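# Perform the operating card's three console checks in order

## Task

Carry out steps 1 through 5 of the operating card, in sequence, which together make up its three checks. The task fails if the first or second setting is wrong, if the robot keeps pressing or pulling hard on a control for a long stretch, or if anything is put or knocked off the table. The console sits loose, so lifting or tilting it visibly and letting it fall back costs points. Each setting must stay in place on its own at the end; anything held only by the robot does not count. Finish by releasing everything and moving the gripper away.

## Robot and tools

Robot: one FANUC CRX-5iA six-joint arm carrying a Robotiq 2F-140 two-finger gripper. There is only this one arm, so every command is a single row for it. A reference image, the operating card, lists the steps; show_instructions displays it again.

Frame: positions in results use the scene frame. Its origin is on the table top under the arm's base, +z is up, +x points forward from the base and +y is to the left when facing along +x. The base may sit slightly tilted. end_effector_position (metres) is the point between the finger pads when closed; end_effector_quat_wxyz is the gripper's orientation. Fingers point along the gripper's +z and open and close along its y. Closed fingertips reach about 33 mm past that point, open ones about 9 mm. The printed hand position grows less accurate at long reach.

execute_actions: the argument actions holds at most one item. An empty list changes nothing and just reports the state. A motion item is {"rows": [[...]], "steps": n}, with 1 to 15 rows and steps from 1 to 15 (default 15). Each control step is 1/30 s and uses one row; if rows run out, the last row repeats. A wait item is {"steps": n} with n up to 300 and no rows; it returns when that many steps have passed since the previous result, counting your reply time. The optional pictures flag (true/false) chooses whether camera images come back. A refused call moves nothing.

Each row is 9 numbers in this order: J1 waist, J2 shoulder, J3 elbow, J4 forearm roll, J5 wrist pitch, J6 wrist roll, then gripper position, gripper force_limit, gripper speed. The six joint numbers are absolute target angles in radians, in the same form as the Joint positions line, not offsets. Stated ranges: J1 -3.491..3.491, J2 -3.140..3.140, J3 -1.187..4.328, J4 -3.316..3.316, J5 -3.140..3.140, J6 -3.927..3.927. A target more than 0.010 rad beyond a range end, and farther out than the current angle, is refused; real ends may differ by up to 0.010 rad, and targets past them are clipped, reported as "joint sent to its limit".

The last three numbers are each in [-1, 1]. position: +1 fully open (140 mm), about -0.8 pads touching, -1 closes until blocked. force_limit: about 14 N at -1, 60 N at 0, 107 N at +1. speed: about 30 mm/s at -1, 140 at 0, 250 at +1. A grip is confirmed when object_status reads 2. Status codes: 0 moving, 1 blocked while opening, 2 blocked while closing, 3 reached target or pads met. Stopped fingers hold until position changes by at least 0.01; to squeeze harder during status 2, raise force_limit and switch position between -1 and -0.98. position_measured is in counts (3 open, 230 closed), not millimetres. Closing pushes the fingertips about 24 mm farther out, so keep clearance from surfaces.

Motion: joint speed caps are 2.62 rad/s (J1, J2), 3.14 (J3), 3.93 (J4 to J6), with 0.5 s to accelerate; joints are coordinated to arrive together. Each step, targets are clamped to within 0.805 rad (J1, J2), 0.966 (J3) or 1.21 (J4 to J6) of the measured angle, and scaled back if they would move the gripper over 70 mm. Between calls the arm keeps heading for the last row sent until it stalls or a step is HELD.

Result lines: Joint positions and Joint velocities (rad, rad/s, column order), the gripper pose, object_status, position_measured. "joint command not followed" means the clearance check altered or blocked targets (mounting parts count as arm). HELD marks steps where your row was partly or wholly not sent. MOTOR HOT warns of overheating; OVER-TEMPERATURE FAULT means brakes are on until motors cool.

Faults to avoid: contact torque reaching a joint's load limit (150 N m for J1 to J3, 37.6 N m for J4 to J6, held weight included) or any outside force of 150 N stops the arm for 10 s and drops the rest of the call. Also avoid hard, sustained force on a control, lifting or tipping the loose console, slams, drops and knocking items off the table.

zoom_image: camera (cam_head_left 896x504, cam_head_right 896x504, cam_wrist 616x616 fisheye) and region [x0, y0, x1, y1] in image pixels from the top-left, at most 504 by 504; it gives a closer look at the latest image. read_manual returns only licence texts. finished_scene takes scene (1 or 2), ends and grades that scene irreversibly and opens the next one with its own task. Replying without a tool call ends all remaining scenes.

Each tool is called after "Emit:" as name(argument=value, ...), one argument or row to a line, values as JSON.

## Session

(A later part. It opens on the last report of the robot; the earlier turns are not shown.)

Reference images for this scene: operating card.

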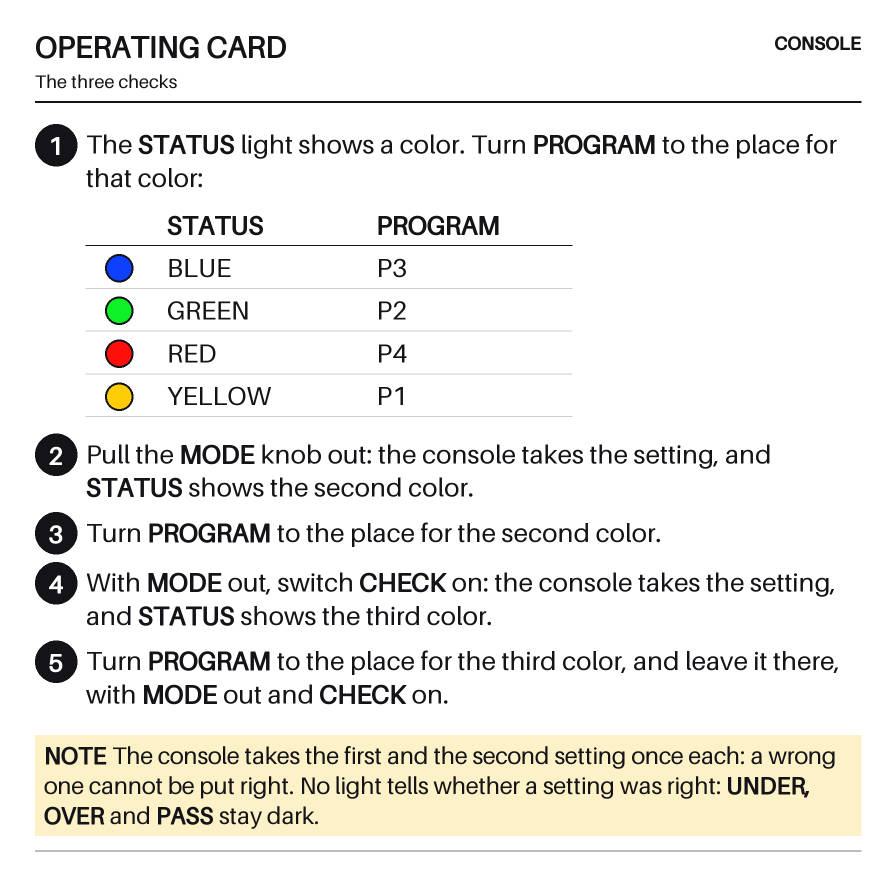

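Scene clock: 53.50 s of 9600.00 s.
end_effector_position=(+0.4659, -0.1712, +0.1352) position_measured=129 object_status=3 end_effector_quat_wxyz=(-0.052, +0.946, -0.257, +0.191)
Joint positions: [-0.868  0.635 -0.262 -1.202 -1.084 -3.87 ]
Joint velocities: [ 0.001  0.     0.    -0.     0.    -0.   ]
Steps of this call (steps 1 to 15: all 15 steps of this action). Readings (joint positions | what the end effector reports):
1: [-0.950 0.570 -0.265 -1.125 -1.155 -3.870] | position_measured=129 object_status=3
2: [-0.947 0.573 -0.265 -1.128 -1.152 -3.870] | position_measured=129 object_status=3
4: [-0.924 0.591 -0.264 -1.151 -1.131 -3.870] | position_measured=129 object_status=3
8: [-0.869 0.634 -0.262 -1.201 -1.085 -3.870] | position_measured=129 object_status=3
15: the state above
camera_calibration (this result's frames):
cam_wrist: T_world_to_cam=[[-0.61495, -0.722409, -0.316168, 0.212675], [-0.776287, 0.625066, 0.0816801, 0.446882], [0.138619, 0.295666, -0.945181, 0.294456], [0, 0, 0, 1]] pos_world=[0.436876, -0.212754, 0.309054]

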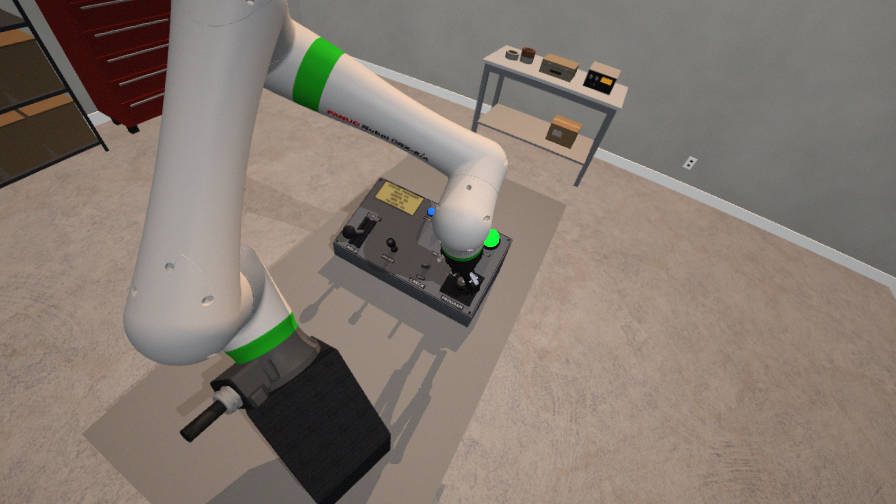

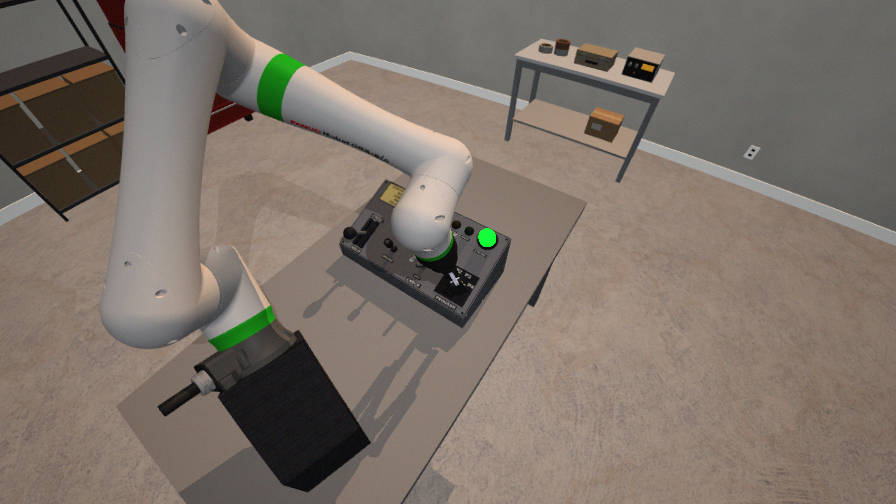

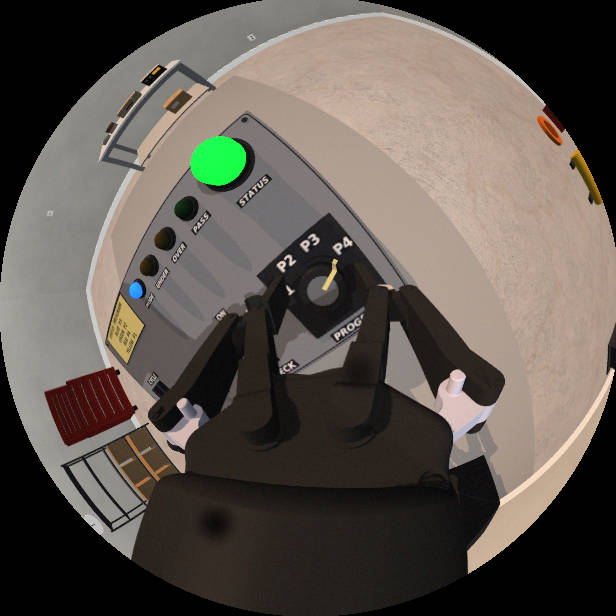

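Emit:
execute_actions(
  actions=[
    {"rows":[[-0.868,0.635,-0.262,-1.202,-1.084,-3.87,-1,-0.6,0]],"steps":15},
  ],
  pictures=false,
)

Emit:
execute_actions(
  actions=[
    {"rows":[[-0.868,0.635,-0.262,-1.202,-1.084,-2.32,-1,-0.6,0]],"steps":15},
  ],
  pictures=false,
)

Emit:
execute_actions(
  actions=[
    {"rows":[[-0.868,0.635,-0.262,-1.202,-1.084,-2.32,-1,-0.6,0]],"steps":15},
  ],
  pictures=false,
)

Emit:
execute_actions(
  actions=[
    {"rows":[[-0.868,0.635,-0.262,-1.202,-1.084,-2.32,0,-0.6,0]],"steps":9},
  ],
  pictures=false,
)

Emit:
execute_actions(
  actions=[
    {"rows":[[-0.95,0.57,-0.265,-1.125,-1.155,-2.4,0,-0.6,0]],"steps":13},
  ],
)

Emit:
execute_actions(
  actions=[
    {"rows":[[-0.822,0.261,-0.547,-1.215,-1.102,-3.41,-0.8,-0.6,0]],"steps":15},
  ],
  pictures=false,
)

Emit:
execute_actions(
  actions=[
    {"steps":12},
  ],
  pictures=false,
)

Emit:
execute_actions(
  actions=[
    {"rows":[[-0.767,0.299,-0.549,-1.247,-1.044,-3.41,-0.8,-0.6,0]],"steps":12},
  ],
)

Scene clock: 60.00 s of 9600.00 s.
end_effector_position=(+0.4657, -0.1713, +0.1351) position_measured=167 object_status=2 end_effector_quat_wxyz=(-0.052, +0.946, -0.257, +0.191)
Joint positions: [-0.868  0.635 -0.262 -1.202 -1.084 -3.87 ]
Joint velocities: [ 0.001 -0.001 -0.001 -0.001 -0.002  0.   ]
Steps of this call (steps 1 to 15: the robot went on to your last target; steps 16 to 90: nothing new was sent; then 3.00 s passed at rest; steps 91 to 105: all 15 steps of this action). Readings (joint positions | what the end effector reports):
91: [-0.868 0.635 -0.262 -1.202 -1.084 -3.870] | position_measured=129 object_status=0
92: [-0.868 0.635 -0.262 -1.202 -1.084 -3.870] | position_measured=133 object_status=0
94: [-0.868 0.635 -0.262 -1.202 -1.084 -3.870] | position_measured=148 object_status=0
98: [-0.868 0.635 -0.262 -1.202 -1.083 -3.870] | position_measured=167 object_status=0
105: the state above

Scene clock: 60.50 s of 9600.00 s.
end_effector_position=(+0.4659, -0.1705, +0.1352) position_measured=167 object_status=2 end_effector_quat_wxyz=(+0.031, +0.967, +0.158, +0.196)
Joint positions: [-0.868  0.635 -0.262 -1.202 -1.086 -3.016]
Joint velocities: [ 0.001 -0.     0.    -0.007 -0.     3.214]
Steps of this call (steps 1 to 15: all 15 steps of this action). Readings (joint positions | what the end effector reports):
1: [-0.868 0.635 -0.262 -1.202 -1.084 -3.870] | position_measured=167 object_status=2
2: [-0.868 0.635 -0.262 -1.202 -1.084 -3.865] | position_measured=167 object_status=2
4: [-0.868 0.635 -0.262 -1.202 -1.084 -3.829] | position_measured=167 object_status=2
8: [-0.868 0.635 -0.262 -1.202 -1.084 -3.653] | position_measured=167 object_status=2
15: the state above

Scene clock: 61.00 s of 9600.00 s.
end_effector_position=(+0.4658, -0.1712, +0.1351) position_measured=167 object_status=2 end_effector_quat_wxyz=(+0.097, +0.855, +0.479, +0.173)
Joint positions: [-0.868  0.635 -0.262 -1.202 -1.084 -2.32 ]
Joint velocities: [-0.    -0.    -0.    -0.    -0.001  0.002]
Steps of this call (steps 1 to 15: all 15 steps of this action). Readings (joint positions | what the end effector reports):
1: [-0.868 0.635 -0.262 -1.202 -1.085 -2.911] | position_measured=167 object_status=2
2: [-0.868 0.635 -0.262 -1.202 -1.085 -2.814] | position_measured=167 object_status=2
4: [-0.868 0.635 -0.262 -1.202 -1.084 -2.646] | position_measured=167 object_status=2
8: [-0.868 0.635 -0.262 -1.202 -1.084 -2.415] | position_measured=167 object_status=2
15: the state above

Scene clock: 61.30 s of 9600.00 s.
end_effector_position=(+0.4659, -0.1713, +0.1351) position_measured=129 object_status=0 end_effector_quat_wxyz=(+0.097, +0.855, +0.479, +0.173)
Joint positions: [-0.868  0.635 -0.262 -1.202 -1.084 -2.32 ]
Joint velocities: [-0.    -0.001  0.     0.    -0.005  0.   ]
Steps of this call (steps 1 to 9: all 9 steps of this action). Readings (joint positions | what the end effector reports):
1: [-0.868 0.635 -0.262 -1.202 -1.084 -2.320] | position_measured=167 object_status=0
2: [-0.868 0.635 -0.262 -1.202 -1.083 -2.320] | position_measured=167 object_status=0
4: [-0.868 0.635 -0.262 -1.202 -1.083 -2.320] | position_measured=147 object_status=0
8: [-0.868 0.635 -0.262 -1.202 -1.083 -2.320] | position_measured=129 object_status=0
9: the state above

Scene clock: 61.73 s of 9600.00 s.
end_effector_position=(+0.4481, -0.1735, +0.1847) position_measured=129 object_status=3 end_effector_quat_wxyz=(+0.094, +0.865, +0.460, +0.176)
Joint positions: [-0.95   0.57  -0.265 -1.125 -1.155 -2.4  ]
Joint velocities: [-0.001 -0.     0.001  0.001 -0.001 -0.   ]
Steps of this call (steps 1 to 13: all 13 steps of this action). Readings (joint positions | what the end effector reports):
1: [-0.868 0.635 -0.262 -1.202 -1.084 -2.320] | position_measured=129 object_status=0
2: [-0.871 0.632 -0.262 -1.199 -1.087 -2.323] | position_measured=129 object_status=0
4: [-0.895 0.614 -0.262 -1.176 -1.108 -2.347] | position_measured=129 object_status=0
8: [-0.949 0.571 -0.265 -1.126 -1.154 -2.398] | position_measured=129 object_status=3
13: the state above
camera_calibration (this result's frames):
cam_wrist: T_world_to_cam=[[0.643721, -0.733254, 0.218999, -0.449026], [-0.761318, -0.642631, 0.0861404, 0.202933], [0.0775729, -0.222179, -0.971915, 0.286771], [0, 0, 0, 1]] pos_world=[0.421299, -0.135125, 0.359573]

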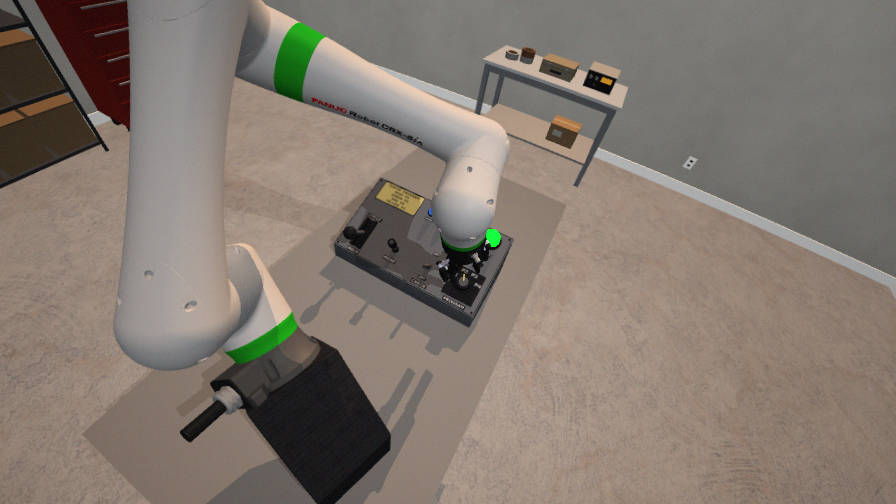

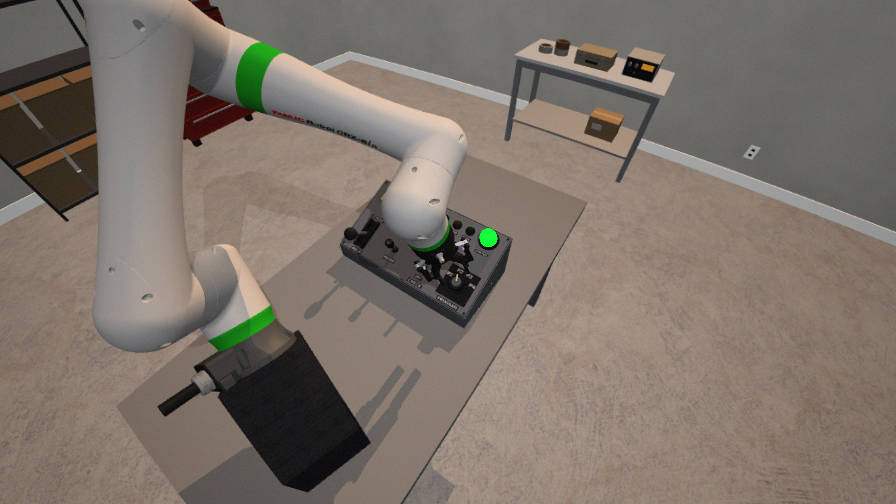

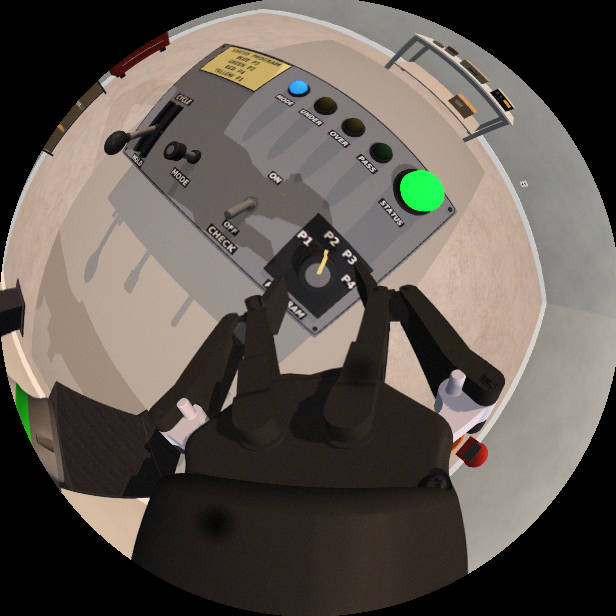

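Scene clock: 62.23 s of 9600.00 s.
end_effector_position=(+0.4310, -0.0786, +0.1648) position_measured=228 object_status=0 end_effector_quat_wxyz=(+0.023, +0.968, +0.139, +0.206)
Joint positions: [-0.855  0.345 -0.471 -1.193 -1.114 -3.136]
Joint velocities: [ 0.243 -0.615 -0.563 -0.16   0.087 -1.995]
Steps of this call (steps 1 to 15: all 15 steps of this action). Readings (joint positions | what the end effector reports):
1: [-0.950 0.570 -0.265 -1.125 -1.155 -2.400] | position_measured=129 object_status=0
2: [-0.949 0.569 -0.267 -1.126 -1.155 -2.406] | position_measured=133 object_status=0
4: [-0.944 0.558 -0.276 -1.131 -1.150 -2.441] | position_measured=148 object_status=0
8: [-0.919 0.504 -0.325 -1.150 -1.138 -2.617] | position_measured=178 object_status=0
15: the state above

Scene clock: 62.63 s of 9600.00 s.
end_effector_position=(+0.4178, -0.0464, +0.1560) position_measured=229 object_status=3 end_effector_quat_wxyz=(-0.008, +0.978, +0.014, +0.208)
Joint positions: [-0.822  0.261 -0.547 -1.215 -1.102 -3.41 ]
Joint velocities: [ 0.    -0.001 -0.001 -0.    -0.001 -0.001]
Steps of this call (steps 1 to 12: the robot went on to your last target). Readings (joint positions | what the end effector reports):
1: [-0.847 0.325 -0.488 -1.198 -1.111 -3.200] | position_measured=229 object_status=0
2: [-0.841 0.308 -0.504 -1.203 -1.109 -3.256] | position_measured=229 object_status=0
4: [-0.830 0.282 -0.528 -1.210 -1.105 -3.341] | position_measured=229 object_status=0
8: [-0.822 0.261 -0.547 -1.215 -1.102 -3.409] | position_measured=229 object_status=3
12: the state above

Scene clock: 63.03 s of 9600.00 s.
end_effector_position=(+0.4209, -0.0495, +0.1302) position_measured=229 object_status=3 end_effector_quat_wxyz=(-0.002, +0.980, +0.003, +0.200)
Joint positions: [-0.767  0.299 -0.549 -1.247 -1.044 -3.41 ]
Joint velocities: [ 0.001  0.    -0.001 -0.001  0.001  0.   ]
Steps of this call (steps 1 to 12: all 12 steps of this action). Readings (joint positions | what the end effector reports):
1: [-0.822 0.261 -0.547 -1.215 -1.102 -3.410] | position_measured=229 object_status=3
2: [-0.818 0.263 -0.547 -1.217 -1.098 -3.410] | position_measured=229 object_status=3
4: [-0.795 0.279 -0.548 -1.231 -1.073 -3.410] | position_measured=229 object_status=3
8: [-0.767 0.299 -0.549 -1.247 -1.044 -3.410] | position_measured=229 object_status=3
12: the state above
camera_calibration (this result's frames):
cam_wrist: T_world_to_cam=[[-0.184042, -0.972748, -0.141034, 0.0547852], [-0.98233, 0.186993, -0.0078531, 0.412996], [0.0340115, 0.137096, -0.989974, 0.301957], [0, 0, 0, 1]] pos_world=[0.405511, -0.0653326, 0.309899]

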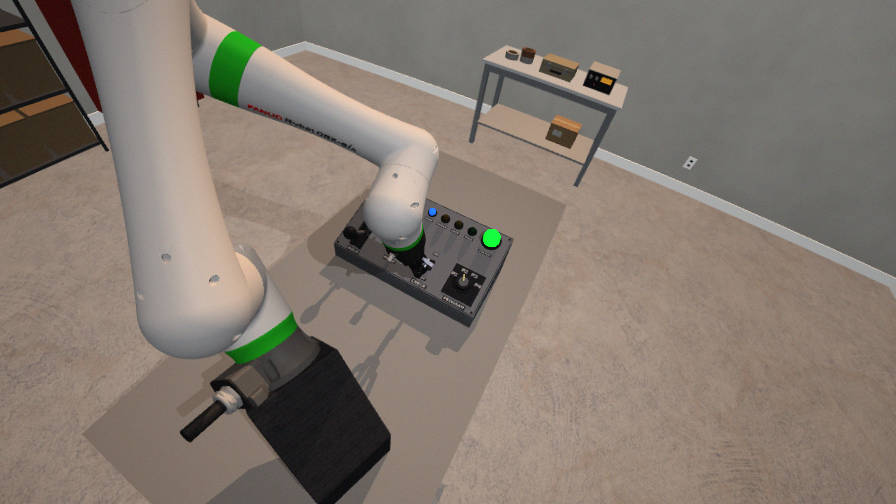

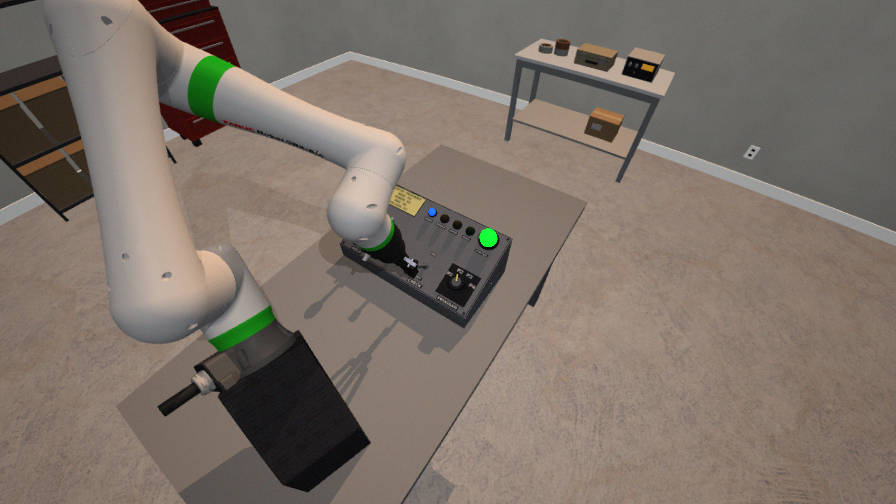

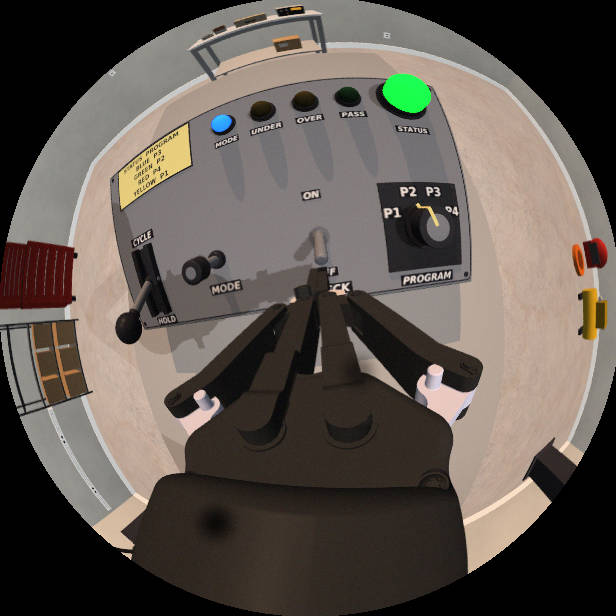

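Emit:
execute_actions(
  actions=[
    {"rows":[[-0.748,0.323,-0.545,-1.261,-1.021,-3.41,-0.8,-0.6,0]],"steps":9},
  ],
  pictures=false,
)

Emit:
execute_actions(
  actions=[
    {"rows":[[-0.742,0.323,-0.528,-1.255,-1.023,-3.43,-0.8,-0.6,0],[-0.742,0.323,-0.528,-1.255,-1.023,-3.43,-0.8,-0.6,0],[-0.742,0.323,-0.528,-1.255,-1.023,-3.43,-0.8,-0.6,0],[-0.736,0.323,-0.511,-1.249,-1.024,-3.45,-0.8,-0.6,0],[-0.736,0.323,-0.511,-1.249,-1.024,-3.45,-0.8,-0.6,0],[-0.736,0.323,-0.511,-1.249,-1.024,-3.45,-0.8,-0.6,0],[-0.73,0.322,-0.494,-1.243,-1.026,-3.47,-0.8,-0.6,0],[-0.73,0.322,-0.494,-1.243,-1.026,-3.47,-0.8,-0.6,0],[-0.73,0.322,-0.494,-1.243,-1.026,-3.47,-0.8,-0.6,0],[-0.723,0.322,-0.476,-1.237,-1.028,-3.49,-0.8,-0.6,0]],"steps":15},
  ],
)

Scene clock: 70.67 s of 9600.00 s.
end_effector_position=(+0.4224, -0.0535, +0.1195) position_measured=229 object_status=3 end_effector_quat_wxyz=(-0.000, +0.980, -0.004, +0.197)
Joint positions: [-0.748  0.323 -0.545 -1.261 -1.021 -3.41 ]
Joint velocities: [ 0.001 -0.    -0.    -0.     0.001 -0.   ]
Steps of this call (steps 1 to 15: the robot went on to your last target; steps 16 to 90: nothing new was sent; then 4.33 s passed at rest; steps 91 to 99: all 9 steps of this action). Readings (joint positions | what the end effector reports):
91: [-0.767 0.299 -0.549 -1.247 -1.044 -3.410] | position_measured=229 object_status=3
92: [-0.765 0.303 -0.548 -1.249 -1.040 -3.410] | position_measured=229 object_status=3
94: [-0.752 0.319 -0.546 -1.259 -1.025 -3.410] | position_measured=229 object_status=3
98: [-0.748 0.323 -0.545 -1.261 -1.021 -3.410] | position_measured=229 object_status=3
99: the state above

Scene clock: 71.17 s of 9600.00 s.
end_effector_position=(+0.4536, -0.0533, +0.1321) position_measured=229 object_status=3 end_effector_quat_wxyz=(-0.001, +0.980, -0.002, +0.197)
Joint positions: [-0.723  0.322 -0.476 -1.237 -1.028 -3.49 ]
Joint velocities: [ 0.001 -0.    -0.001 -0.     0.    -0.003]
Steps of this call (steps 1 to 15: all 15 steps of this action). Readings (joint positions | what the end effector reports):
1: [-0.748 0.323 -0.545 -1.261 -1.021 -3.410] | position_measured=229 object_status=3
2: [-0.747 0.323 -0.541 -1.259 -1.021 -3.415] | position_measured=229 object_status=3
4: [-0.742 0.323 -0.528 -1.255 -1.022 -3.429] | position_measured=229 object_status=3
8: [-0.734 0.323 -0.506 -1.247 -1.024 -3.456] | position_measured=229 object_status=3
15: the state above
camera_calibration (this result's frames):
cam_wrist: T_world_to_cam=[[-0.195321, -0.970917, -0.138452, 0.062245], [-0.980283, 0.197581, -0.00263425, 0.444742], [0.0299131, 0.135207, -0.990366, 0.305064], [0, 0, 0, 1]] pos_world=[0.439006, -0.0686848, 0.311915]

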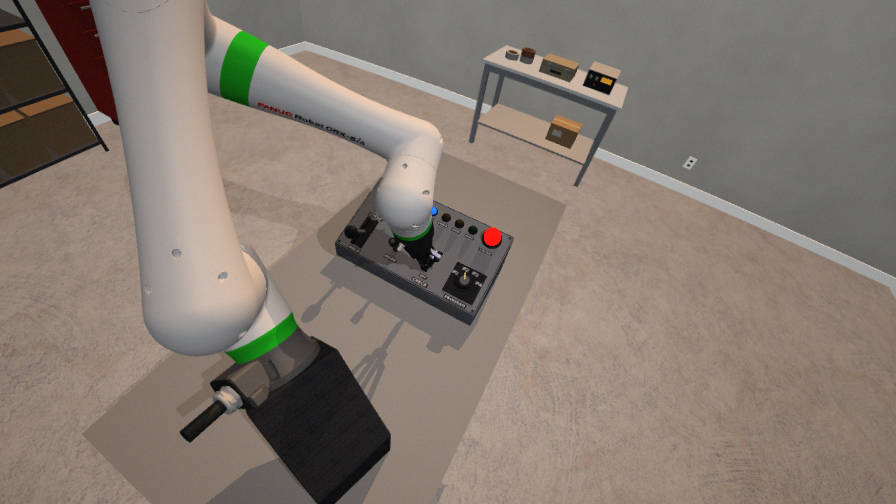

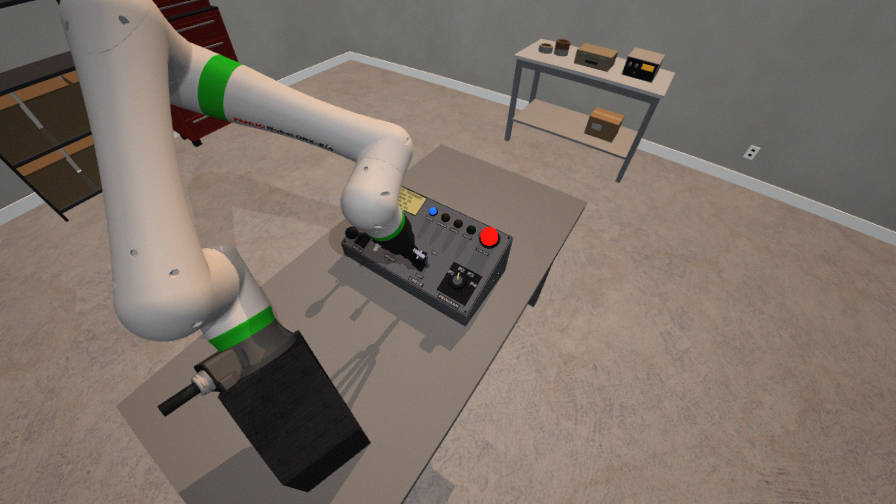

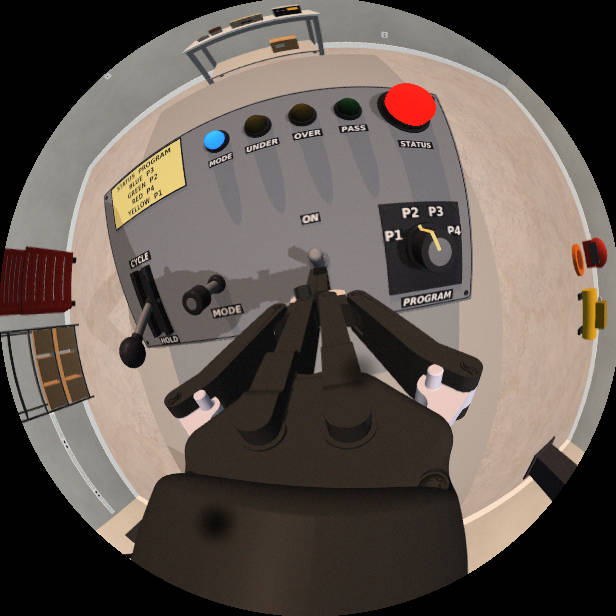

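Emit:
execute_actions(
  actions=[
    {"rows":[[-0.825,0.25,-0.515,-1.2,-1.115,-3.3,-0.8,-0.6,0]],"steps":12},
  ],
  pictures=false,
)

Emit:
execute_actions(
  actions=[
    {"rows":[[-0.95,0.57,-0.255,-1.125,-1.155,-2.33,-0.8,-0.6,0]],"steps":15},
  ],
  pictures=false,
)

Emit:
execute_actions(
  actions=[
    {"rows":[[-0.95,0.57,-0.255,-1.125,-1.155,-2.33,0,-0.6,0]],"steps":15},
  ],
  pictures=false,
)

Emit:
execute_actions(
  actions=[
    {"rows":[[-0.866,0.636,-0.253,-1.199,-1.085,-2.33,0,-0.6,0]],"steps":15},
  ],
)

Scene clock: 75.87 s of 9600.00 s.
end_effector_position=(+0.4314, -0.0475, +0.1699) position_measured=229 object_status=3 end_effector_quat_wxyz=(+0.009, +0.973, +0.087, +0.212)
Joint positions: [-0.825  0.25  -0.515 -1.2   -1.115 -3.3  ]
Joint velocities: [ 0.001  0.001 -0.001  0.001 -0.002  0.004]
Steps of this call (steps 1 to 15: the robot went on to your last target; steps 16 to 90: nothing new was sent; then 1.30 s passed at rest; steps 91 to 102: all 12 steps of this action). Readings (joint positions | what the end effector reports):
91: [-0.723 0.322 -0.476 -1.237 -1.028 -3.490] | position_measured=229 object_status=3
92: [-0.725 0.320 -0.477 -1.236 -1.030 -3.485] | position_measured=229 object_status=3
94: [-0.744 0.307 -0.484 -1.229 -1.046 -3.449] | position_measured=229 object_status=3
98: [-0.812 0.259 -0.510 -1.205 -1.104 -3.324] | position_measured=229 object_status=3
102: the state above

Scene clock: 76.37 s of 9600.00 s.
end_effector_position=(+0.4519, -0.1425, +0.1854) position_measured=229 object_status=3 end_effector_quat_wxyz=(+0.083, +0.894, +0.398, +0.187)
Joint positions: [-0.919  0.491 -0.318 -1.144 -1.145 -2.572]
Joint velocities: [-0.244  0.619  0.496  0.145 -0.077  1.882]
Steps of this call (steps 1 to 15: all 15 steps of this action). Readings (joint positions | what the end effector reports):
1: [-0.825 0.250 -0.515 -1.200 -1.115 -3.300] | position_measured=229 object_status=3
2: [-0.826 0.252 -0.514 -1.200 -1.115 -3.294] | position_measured=229 object_status=3
4: [-0.830 0.264 -0.503 -1.197 -1.117 -3.259] | position_measured=229 object_status=3
8: [-0.853 0.324 -0.454 -1.183 -1.124 -3.083] | position_measured=229 object_status=3
15: the state above

Scene clock: 76.87 s of 9600.00 s.
end_effector_position=(+0.4530, -0.1755, +0.1881) position_measured=129 object_status=0 end_effector_quat_wxyz=(+0.104, +0.846, +0.493, +0.174)
Joint positions: [-0.95   0.57  -0.255 -1.125 -1.155 -2.33 ]
Joint velocities: [-0.001  0.001 -0.    -0.    -0.     0.   ]
Steps of this call (steps 1 to 15: all 15 steps of this action). Readings (joint positions | what the end effector reports):
1: [-0.927 0.511 -0.303 -1.139 -1.147 -2.512] | position_measured=229 object_status=0
2: [-0.933 0.528 -0.289 -1.135 -1.150 -2.460] | position_measured=225 object_status=0
4: [-0.943 0.553 -0.269 -1.129 -1.153 -2.383] | position_measured=210 object_status=0
8: [-0.950 0.570 -0.255 -1.125 -1.155 -2.331] | position_measured=180 object_status=0
15: the state above

Scene clock: 77.37 s of 9600.00 s.
end_effector_position=(+0.4694, -0.1724, +0.1369) position_measured=129 object_status=3 end_effector_quat_wxyz=(+0.097, +0.856, +0.478, +0.173)
Joint positions: [-0.866  0.636 -0.253 -1.199 -1.085 -2.33 ]
Joint velocities: [-0.     0.     0.001 -0.    -0.     0.   ]
Steps of this call (steps 1 to 15: all 15 steps of this action). Readings (joint positions | what the end effector reports):
1: [-0.950 0.570 -0.255 -1.125 -1.155 -2.330] | position_measured=129 object_status=0
2: [-0.947 0.573 -0.255 -1.127 -1.153 -2.330] | position_measured=129 object_status=0
4: [-0.924 0.591 -0.254 -1.149 -1.133 -2.330] | position_measured=129 object_status=0
8: [-0.867 0.635 -0.253 -1.197 -1.087 -2.330] | position_measured=129 object_status=3
15: the state above
camera_calibration (this result's frames):
cam_wrist: T_world_to_cam=[[0.671647, -0.705017, 0.227685, -0.460899], [-0.736201, -0.669566, 0.0984332, 0.205891], [0.0830534, -0.233735, -0.968747, 0.233909], [0, 0, 0, 1]] pos_world=[0.441712, -0.132412, 0.311273]

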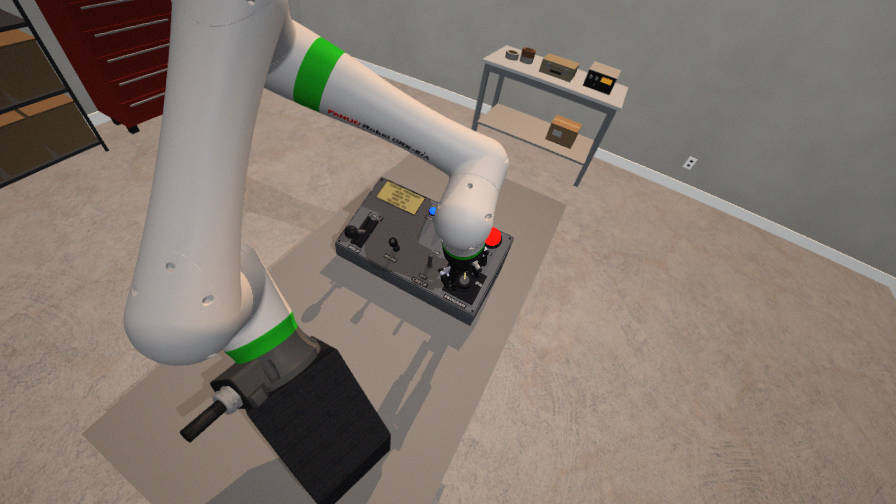

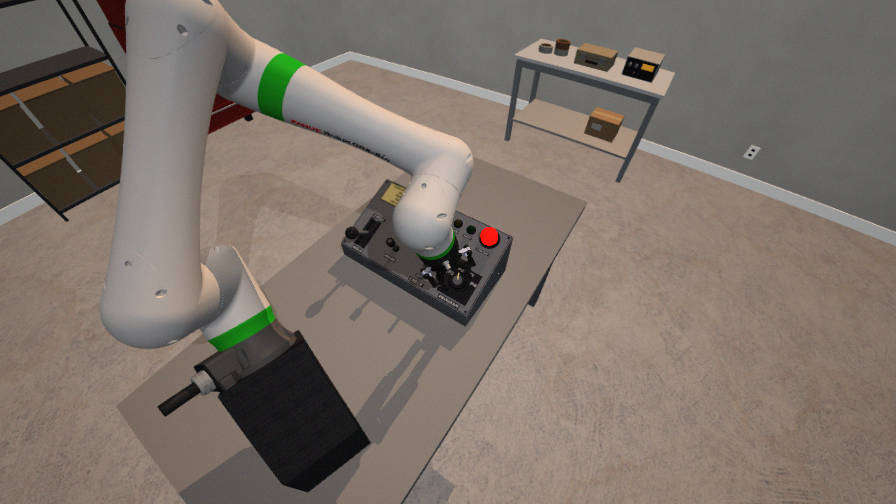

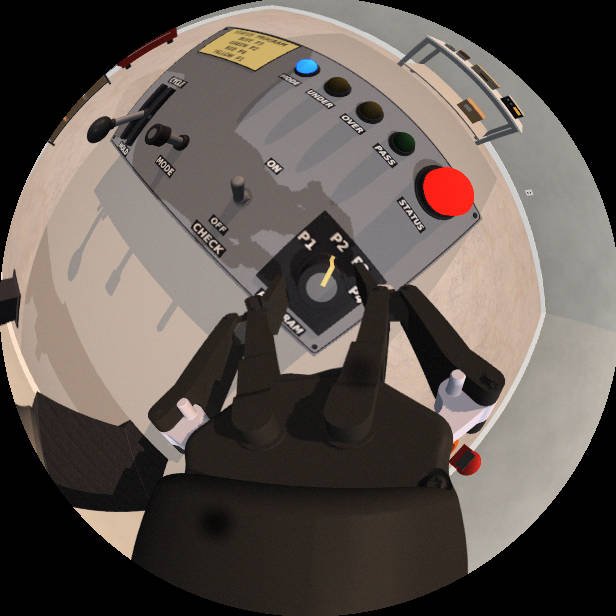

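Emit:
execute_actions(
  actions=[
    {"rows":[[-0.866,0.636,-0.253,-1.199,-1.085,-2.33,-1,-0.6,0]],"steps":15},
  ],
  pictures=false,
)

Emit:
execute_actions(
  actions=[
    {"rows":[[-0.866,0.636,-0.253,-1.199,-1.085,-3.87,-1,-0.6,0]],"steps":15},
  ],
  pictures=false,
)

Emit:
execute_actions(
  actions=[
    {"rows":[[-0.866,0.636,-0.253,-1.199,-1.085,-3.87,-1,-0.6,0]],"steps":15},
  ],
  pictures=false,
)

Emit:
execute_actions(
  actions=[
    {"rows":[[-0.866,0.636,-0.253,-1.199,-1.085,-3.87,0,-0.6,0]],"steps":9},
  ],
  pictures=false,
)

Emit:
execute_actions(
  actions=[
    {"rows":[[-1.06,0.48,-0.258,-1.03,-1.25,-3.7,0,-0.6,0]],"steps":15},
  ],
)

Emit:
zoom_image(
  camera="cam_wrist",
  region=[140, 140, 440, 360],
)

Scene clock: 84.10 s of 9600.00 s.
end_effector_position=(+0.4694, -0.1725, +0.1368) position_measured=167 object_status=2 end_effector_quat_wxyz=(+0.097, +0.856, +0.478, +0.173)
Joint positions: [-0.866  0.636 -0.253 -1.199 -1.085 -2.33 ]
Joint velocities: [-0.    -0.    -0.001  0.     0.    -0.   ]
Steps of this call (steps 1 to 15: the robot went on to your last target; steps 16 to 90: nothing new was sent; then 3.23 s passed at rest; steps 91 to 105: all 15 steps of this action). Readings (joint positions | what the end effector reports):
91: [-0.866 0.636 -0.253 -1.199 -1.085 -2.330] | position_measured=129 object_status=0
92: [-0.866 0.636 -0.253 -1.199 -1.085 -2.330] | position_measured=133 object_status=0
94: [-0.866 0.636 -0.253 -1.199 -1.085 -2.330] | position_measured=148 object_status=0
98: [-0.866 0.636 -0.253 -1.199 -1.085 -2.330] | position_measured=167 object_status=0
105: the state above

Scene clock: 84.60 s of 9600.00 s.
end_effector_position=(+0.4694, -0.1725, +0.1368) position_measured=167 object_status=2 end_effector_quat_wxyz=(+0.017, +0.977, +0.081, +0.198)
Joint positions: [-0.866  0.636 -0.253 -1.199 -1.085 -3.183]
Joint velocities: [-0.     0.     0.    -0.     0.    -3.193]
Steps of this call (steps 1 to 15: all 15 steps of this action). Readings (joint positions | what the end effector reports):
1: [-0.866 0.636 -0.253 -1.199 -1.085 -2.330] | position_measured=167 object_status=2
2: [-0.866 0.636 -0.253 -1.199 -1.085 -2.335] | position_measured=167 object_status=2
4: [-0.866 0.636 -0.253 -1.199 -1.085 -2.371] | position_measured=167 object_status=2
8: [-0.866 0.636 -0.253 -1.199 -1.085 -2.547] | position_measured=167 object_status=2
15: the state above

Scene clock: 85.10 s of 9600.00 s.
end_effector_position=(+0.4693, -0.1724, +0.1368) position_measured=167 object_status=2 end_effector_quat_wxyz=(-0.051, +0.947, -0.252, +0.192)
Joint positions: [-0.866  0.636 -0.253 -1.199 -1.085 -3.87 ]
Joint velocities: [ 0.001 -0.     0.001 -0.002 -0.    -0.002]
Steps of this call (steps 1 to 15: all 15 steps of this action). Readings (joint positions | what the end effector reports):
1: [-0.866 0.636 -0.253 -1.199 -1.085 -3.288] | position_measured=167 object_status=2
2: [-0.866 0.636 -0.253 -1.199 -1.085 -3.384] | position_measured=167 object_status=2
4: [-0.866 0.636 -0.253 -1.199 -1.085 -3.550] | position_measured=167 object_status=2
8: [-0.866 0.636 -0.253 -1.199 -1.085 -3.779] | position_measured=167 object_status=2
15: the state above

Scene clock: 85.40 s of 9600.00 s.
end_effector_position=(+0.4693, -0.1722, +0.1367) position_measured=129 object_status=0 end_effector_quat_wxyz=(-0.051, +0.947, -0.252, +0.192)
Joint positions: [-0.866  0.636 -0.253 -1.199 -1.085 -3.87 ]
Joint velocities: [-0.    -0.    -0.     0.002  0.004 -0.   ]
Steps of this call (steps 1 to 9: all 9 steps of this action). Readings (joint positions | what the end effector reports):
1: [-0.866 0.636 -0.253 -1.199 -1.085 -3.870] | position_measured=167 object_status=0
2: [-0.866 0.636 -0.253 -1.199 -1.086 -3.870] | position_measured=167 object_status=0
4: [-0.866 0.636 -0.253 -1.200 -1.087 -3.870] | position_measured=147 object_status=0
8: [-0.866 0.636 -0.253 -1.199 -1.085 -3.870] | position_measured=129 object_status=0
9: the state above

Scene clock: 85.90 s of 9600.00 s.
end_effector_position=(+0.4222, -0.1757, +0.2527) position_measured=129 object_status=3 end_effector_quat_wxyz=(-0.018, +0.970, -0.134, +0.203)
Joint positions: [-1.06   0.48  -0.258 -1.03  -1.25  -3.7  ]
Joint velocities: [-0.    -0.     0.001  0.005 -0.002  0.002]
Steps of this call (steps 1 to 15: all 15 steps of this action). Readings (joint positions | what the end effector reports):
1: [-0.866 0.636 -0.253 -1.199 -1.085 -3.870] | position_measured=129 object_status=0
2: [-0.869 0.633 -0.253 -1.196 -1.087 -3.867] | position_measured=129 object_status=0
4: [-0.893 0.614 -0.253 -1.175 -1.108 -3.846] | position_measured=129 object_status=0
8: [-0.988 0.538 -0.256 -1.093 -1.188 -3.763] | position_measured=129 object_status=3
15: the state above
camera_calibration (this result's frames):
cam_wrist: T_world_to_cam=[[-0.427431, -0.876042, -0.223278, 0.0900924], [-0.89982, 0.43611, 0.0114653, 0.442896], [0.0873298, 0.205811, -0.974687, 0.426169], [0, 0, 0, 1]] pos_world=[0.399818, -0.201937, 0.430419]

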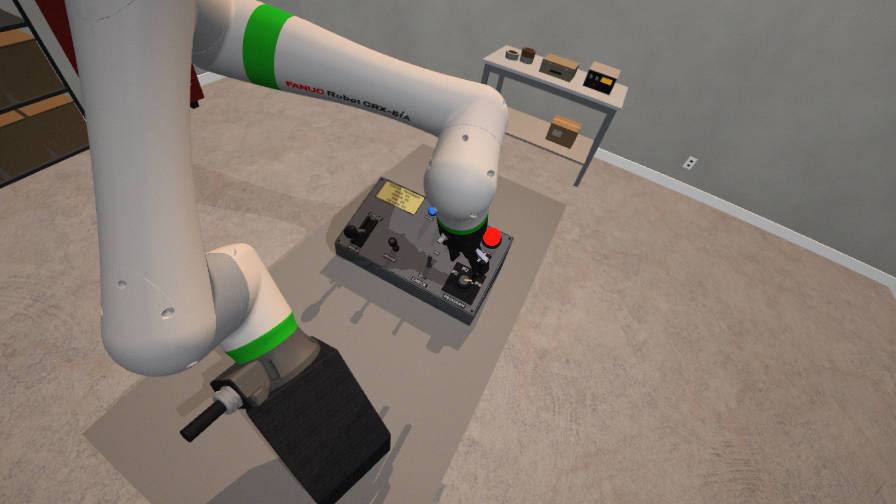

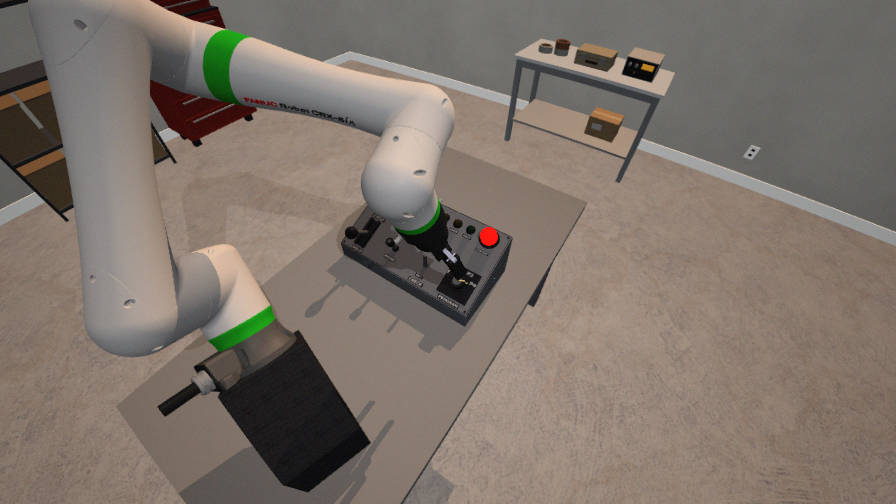

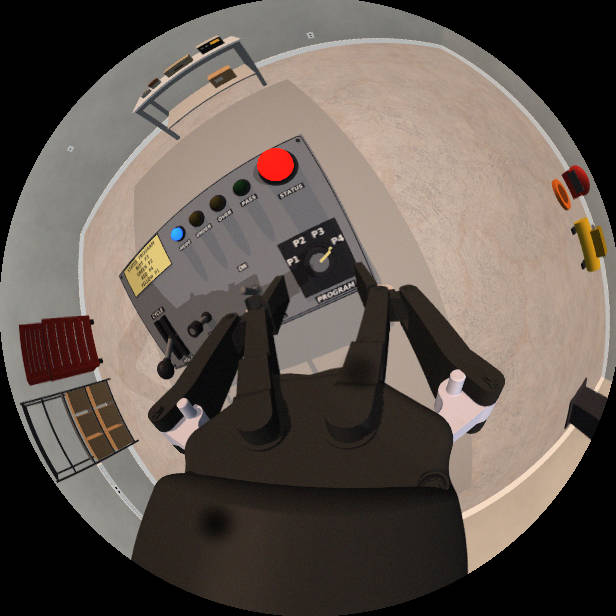

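Region (140, 140, 440, 360) of cam_wrist's 616x616 image, scaled by 1.680, with more detail than that image has; it fills the top 370 rows of this view, and the rest is white.

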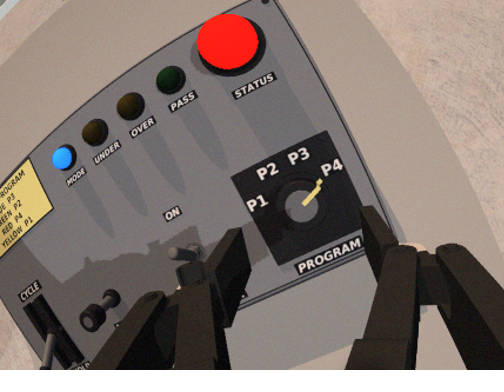

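Emit:
finished_scene(
  scene=2,
)

The scene is finished: the task was done.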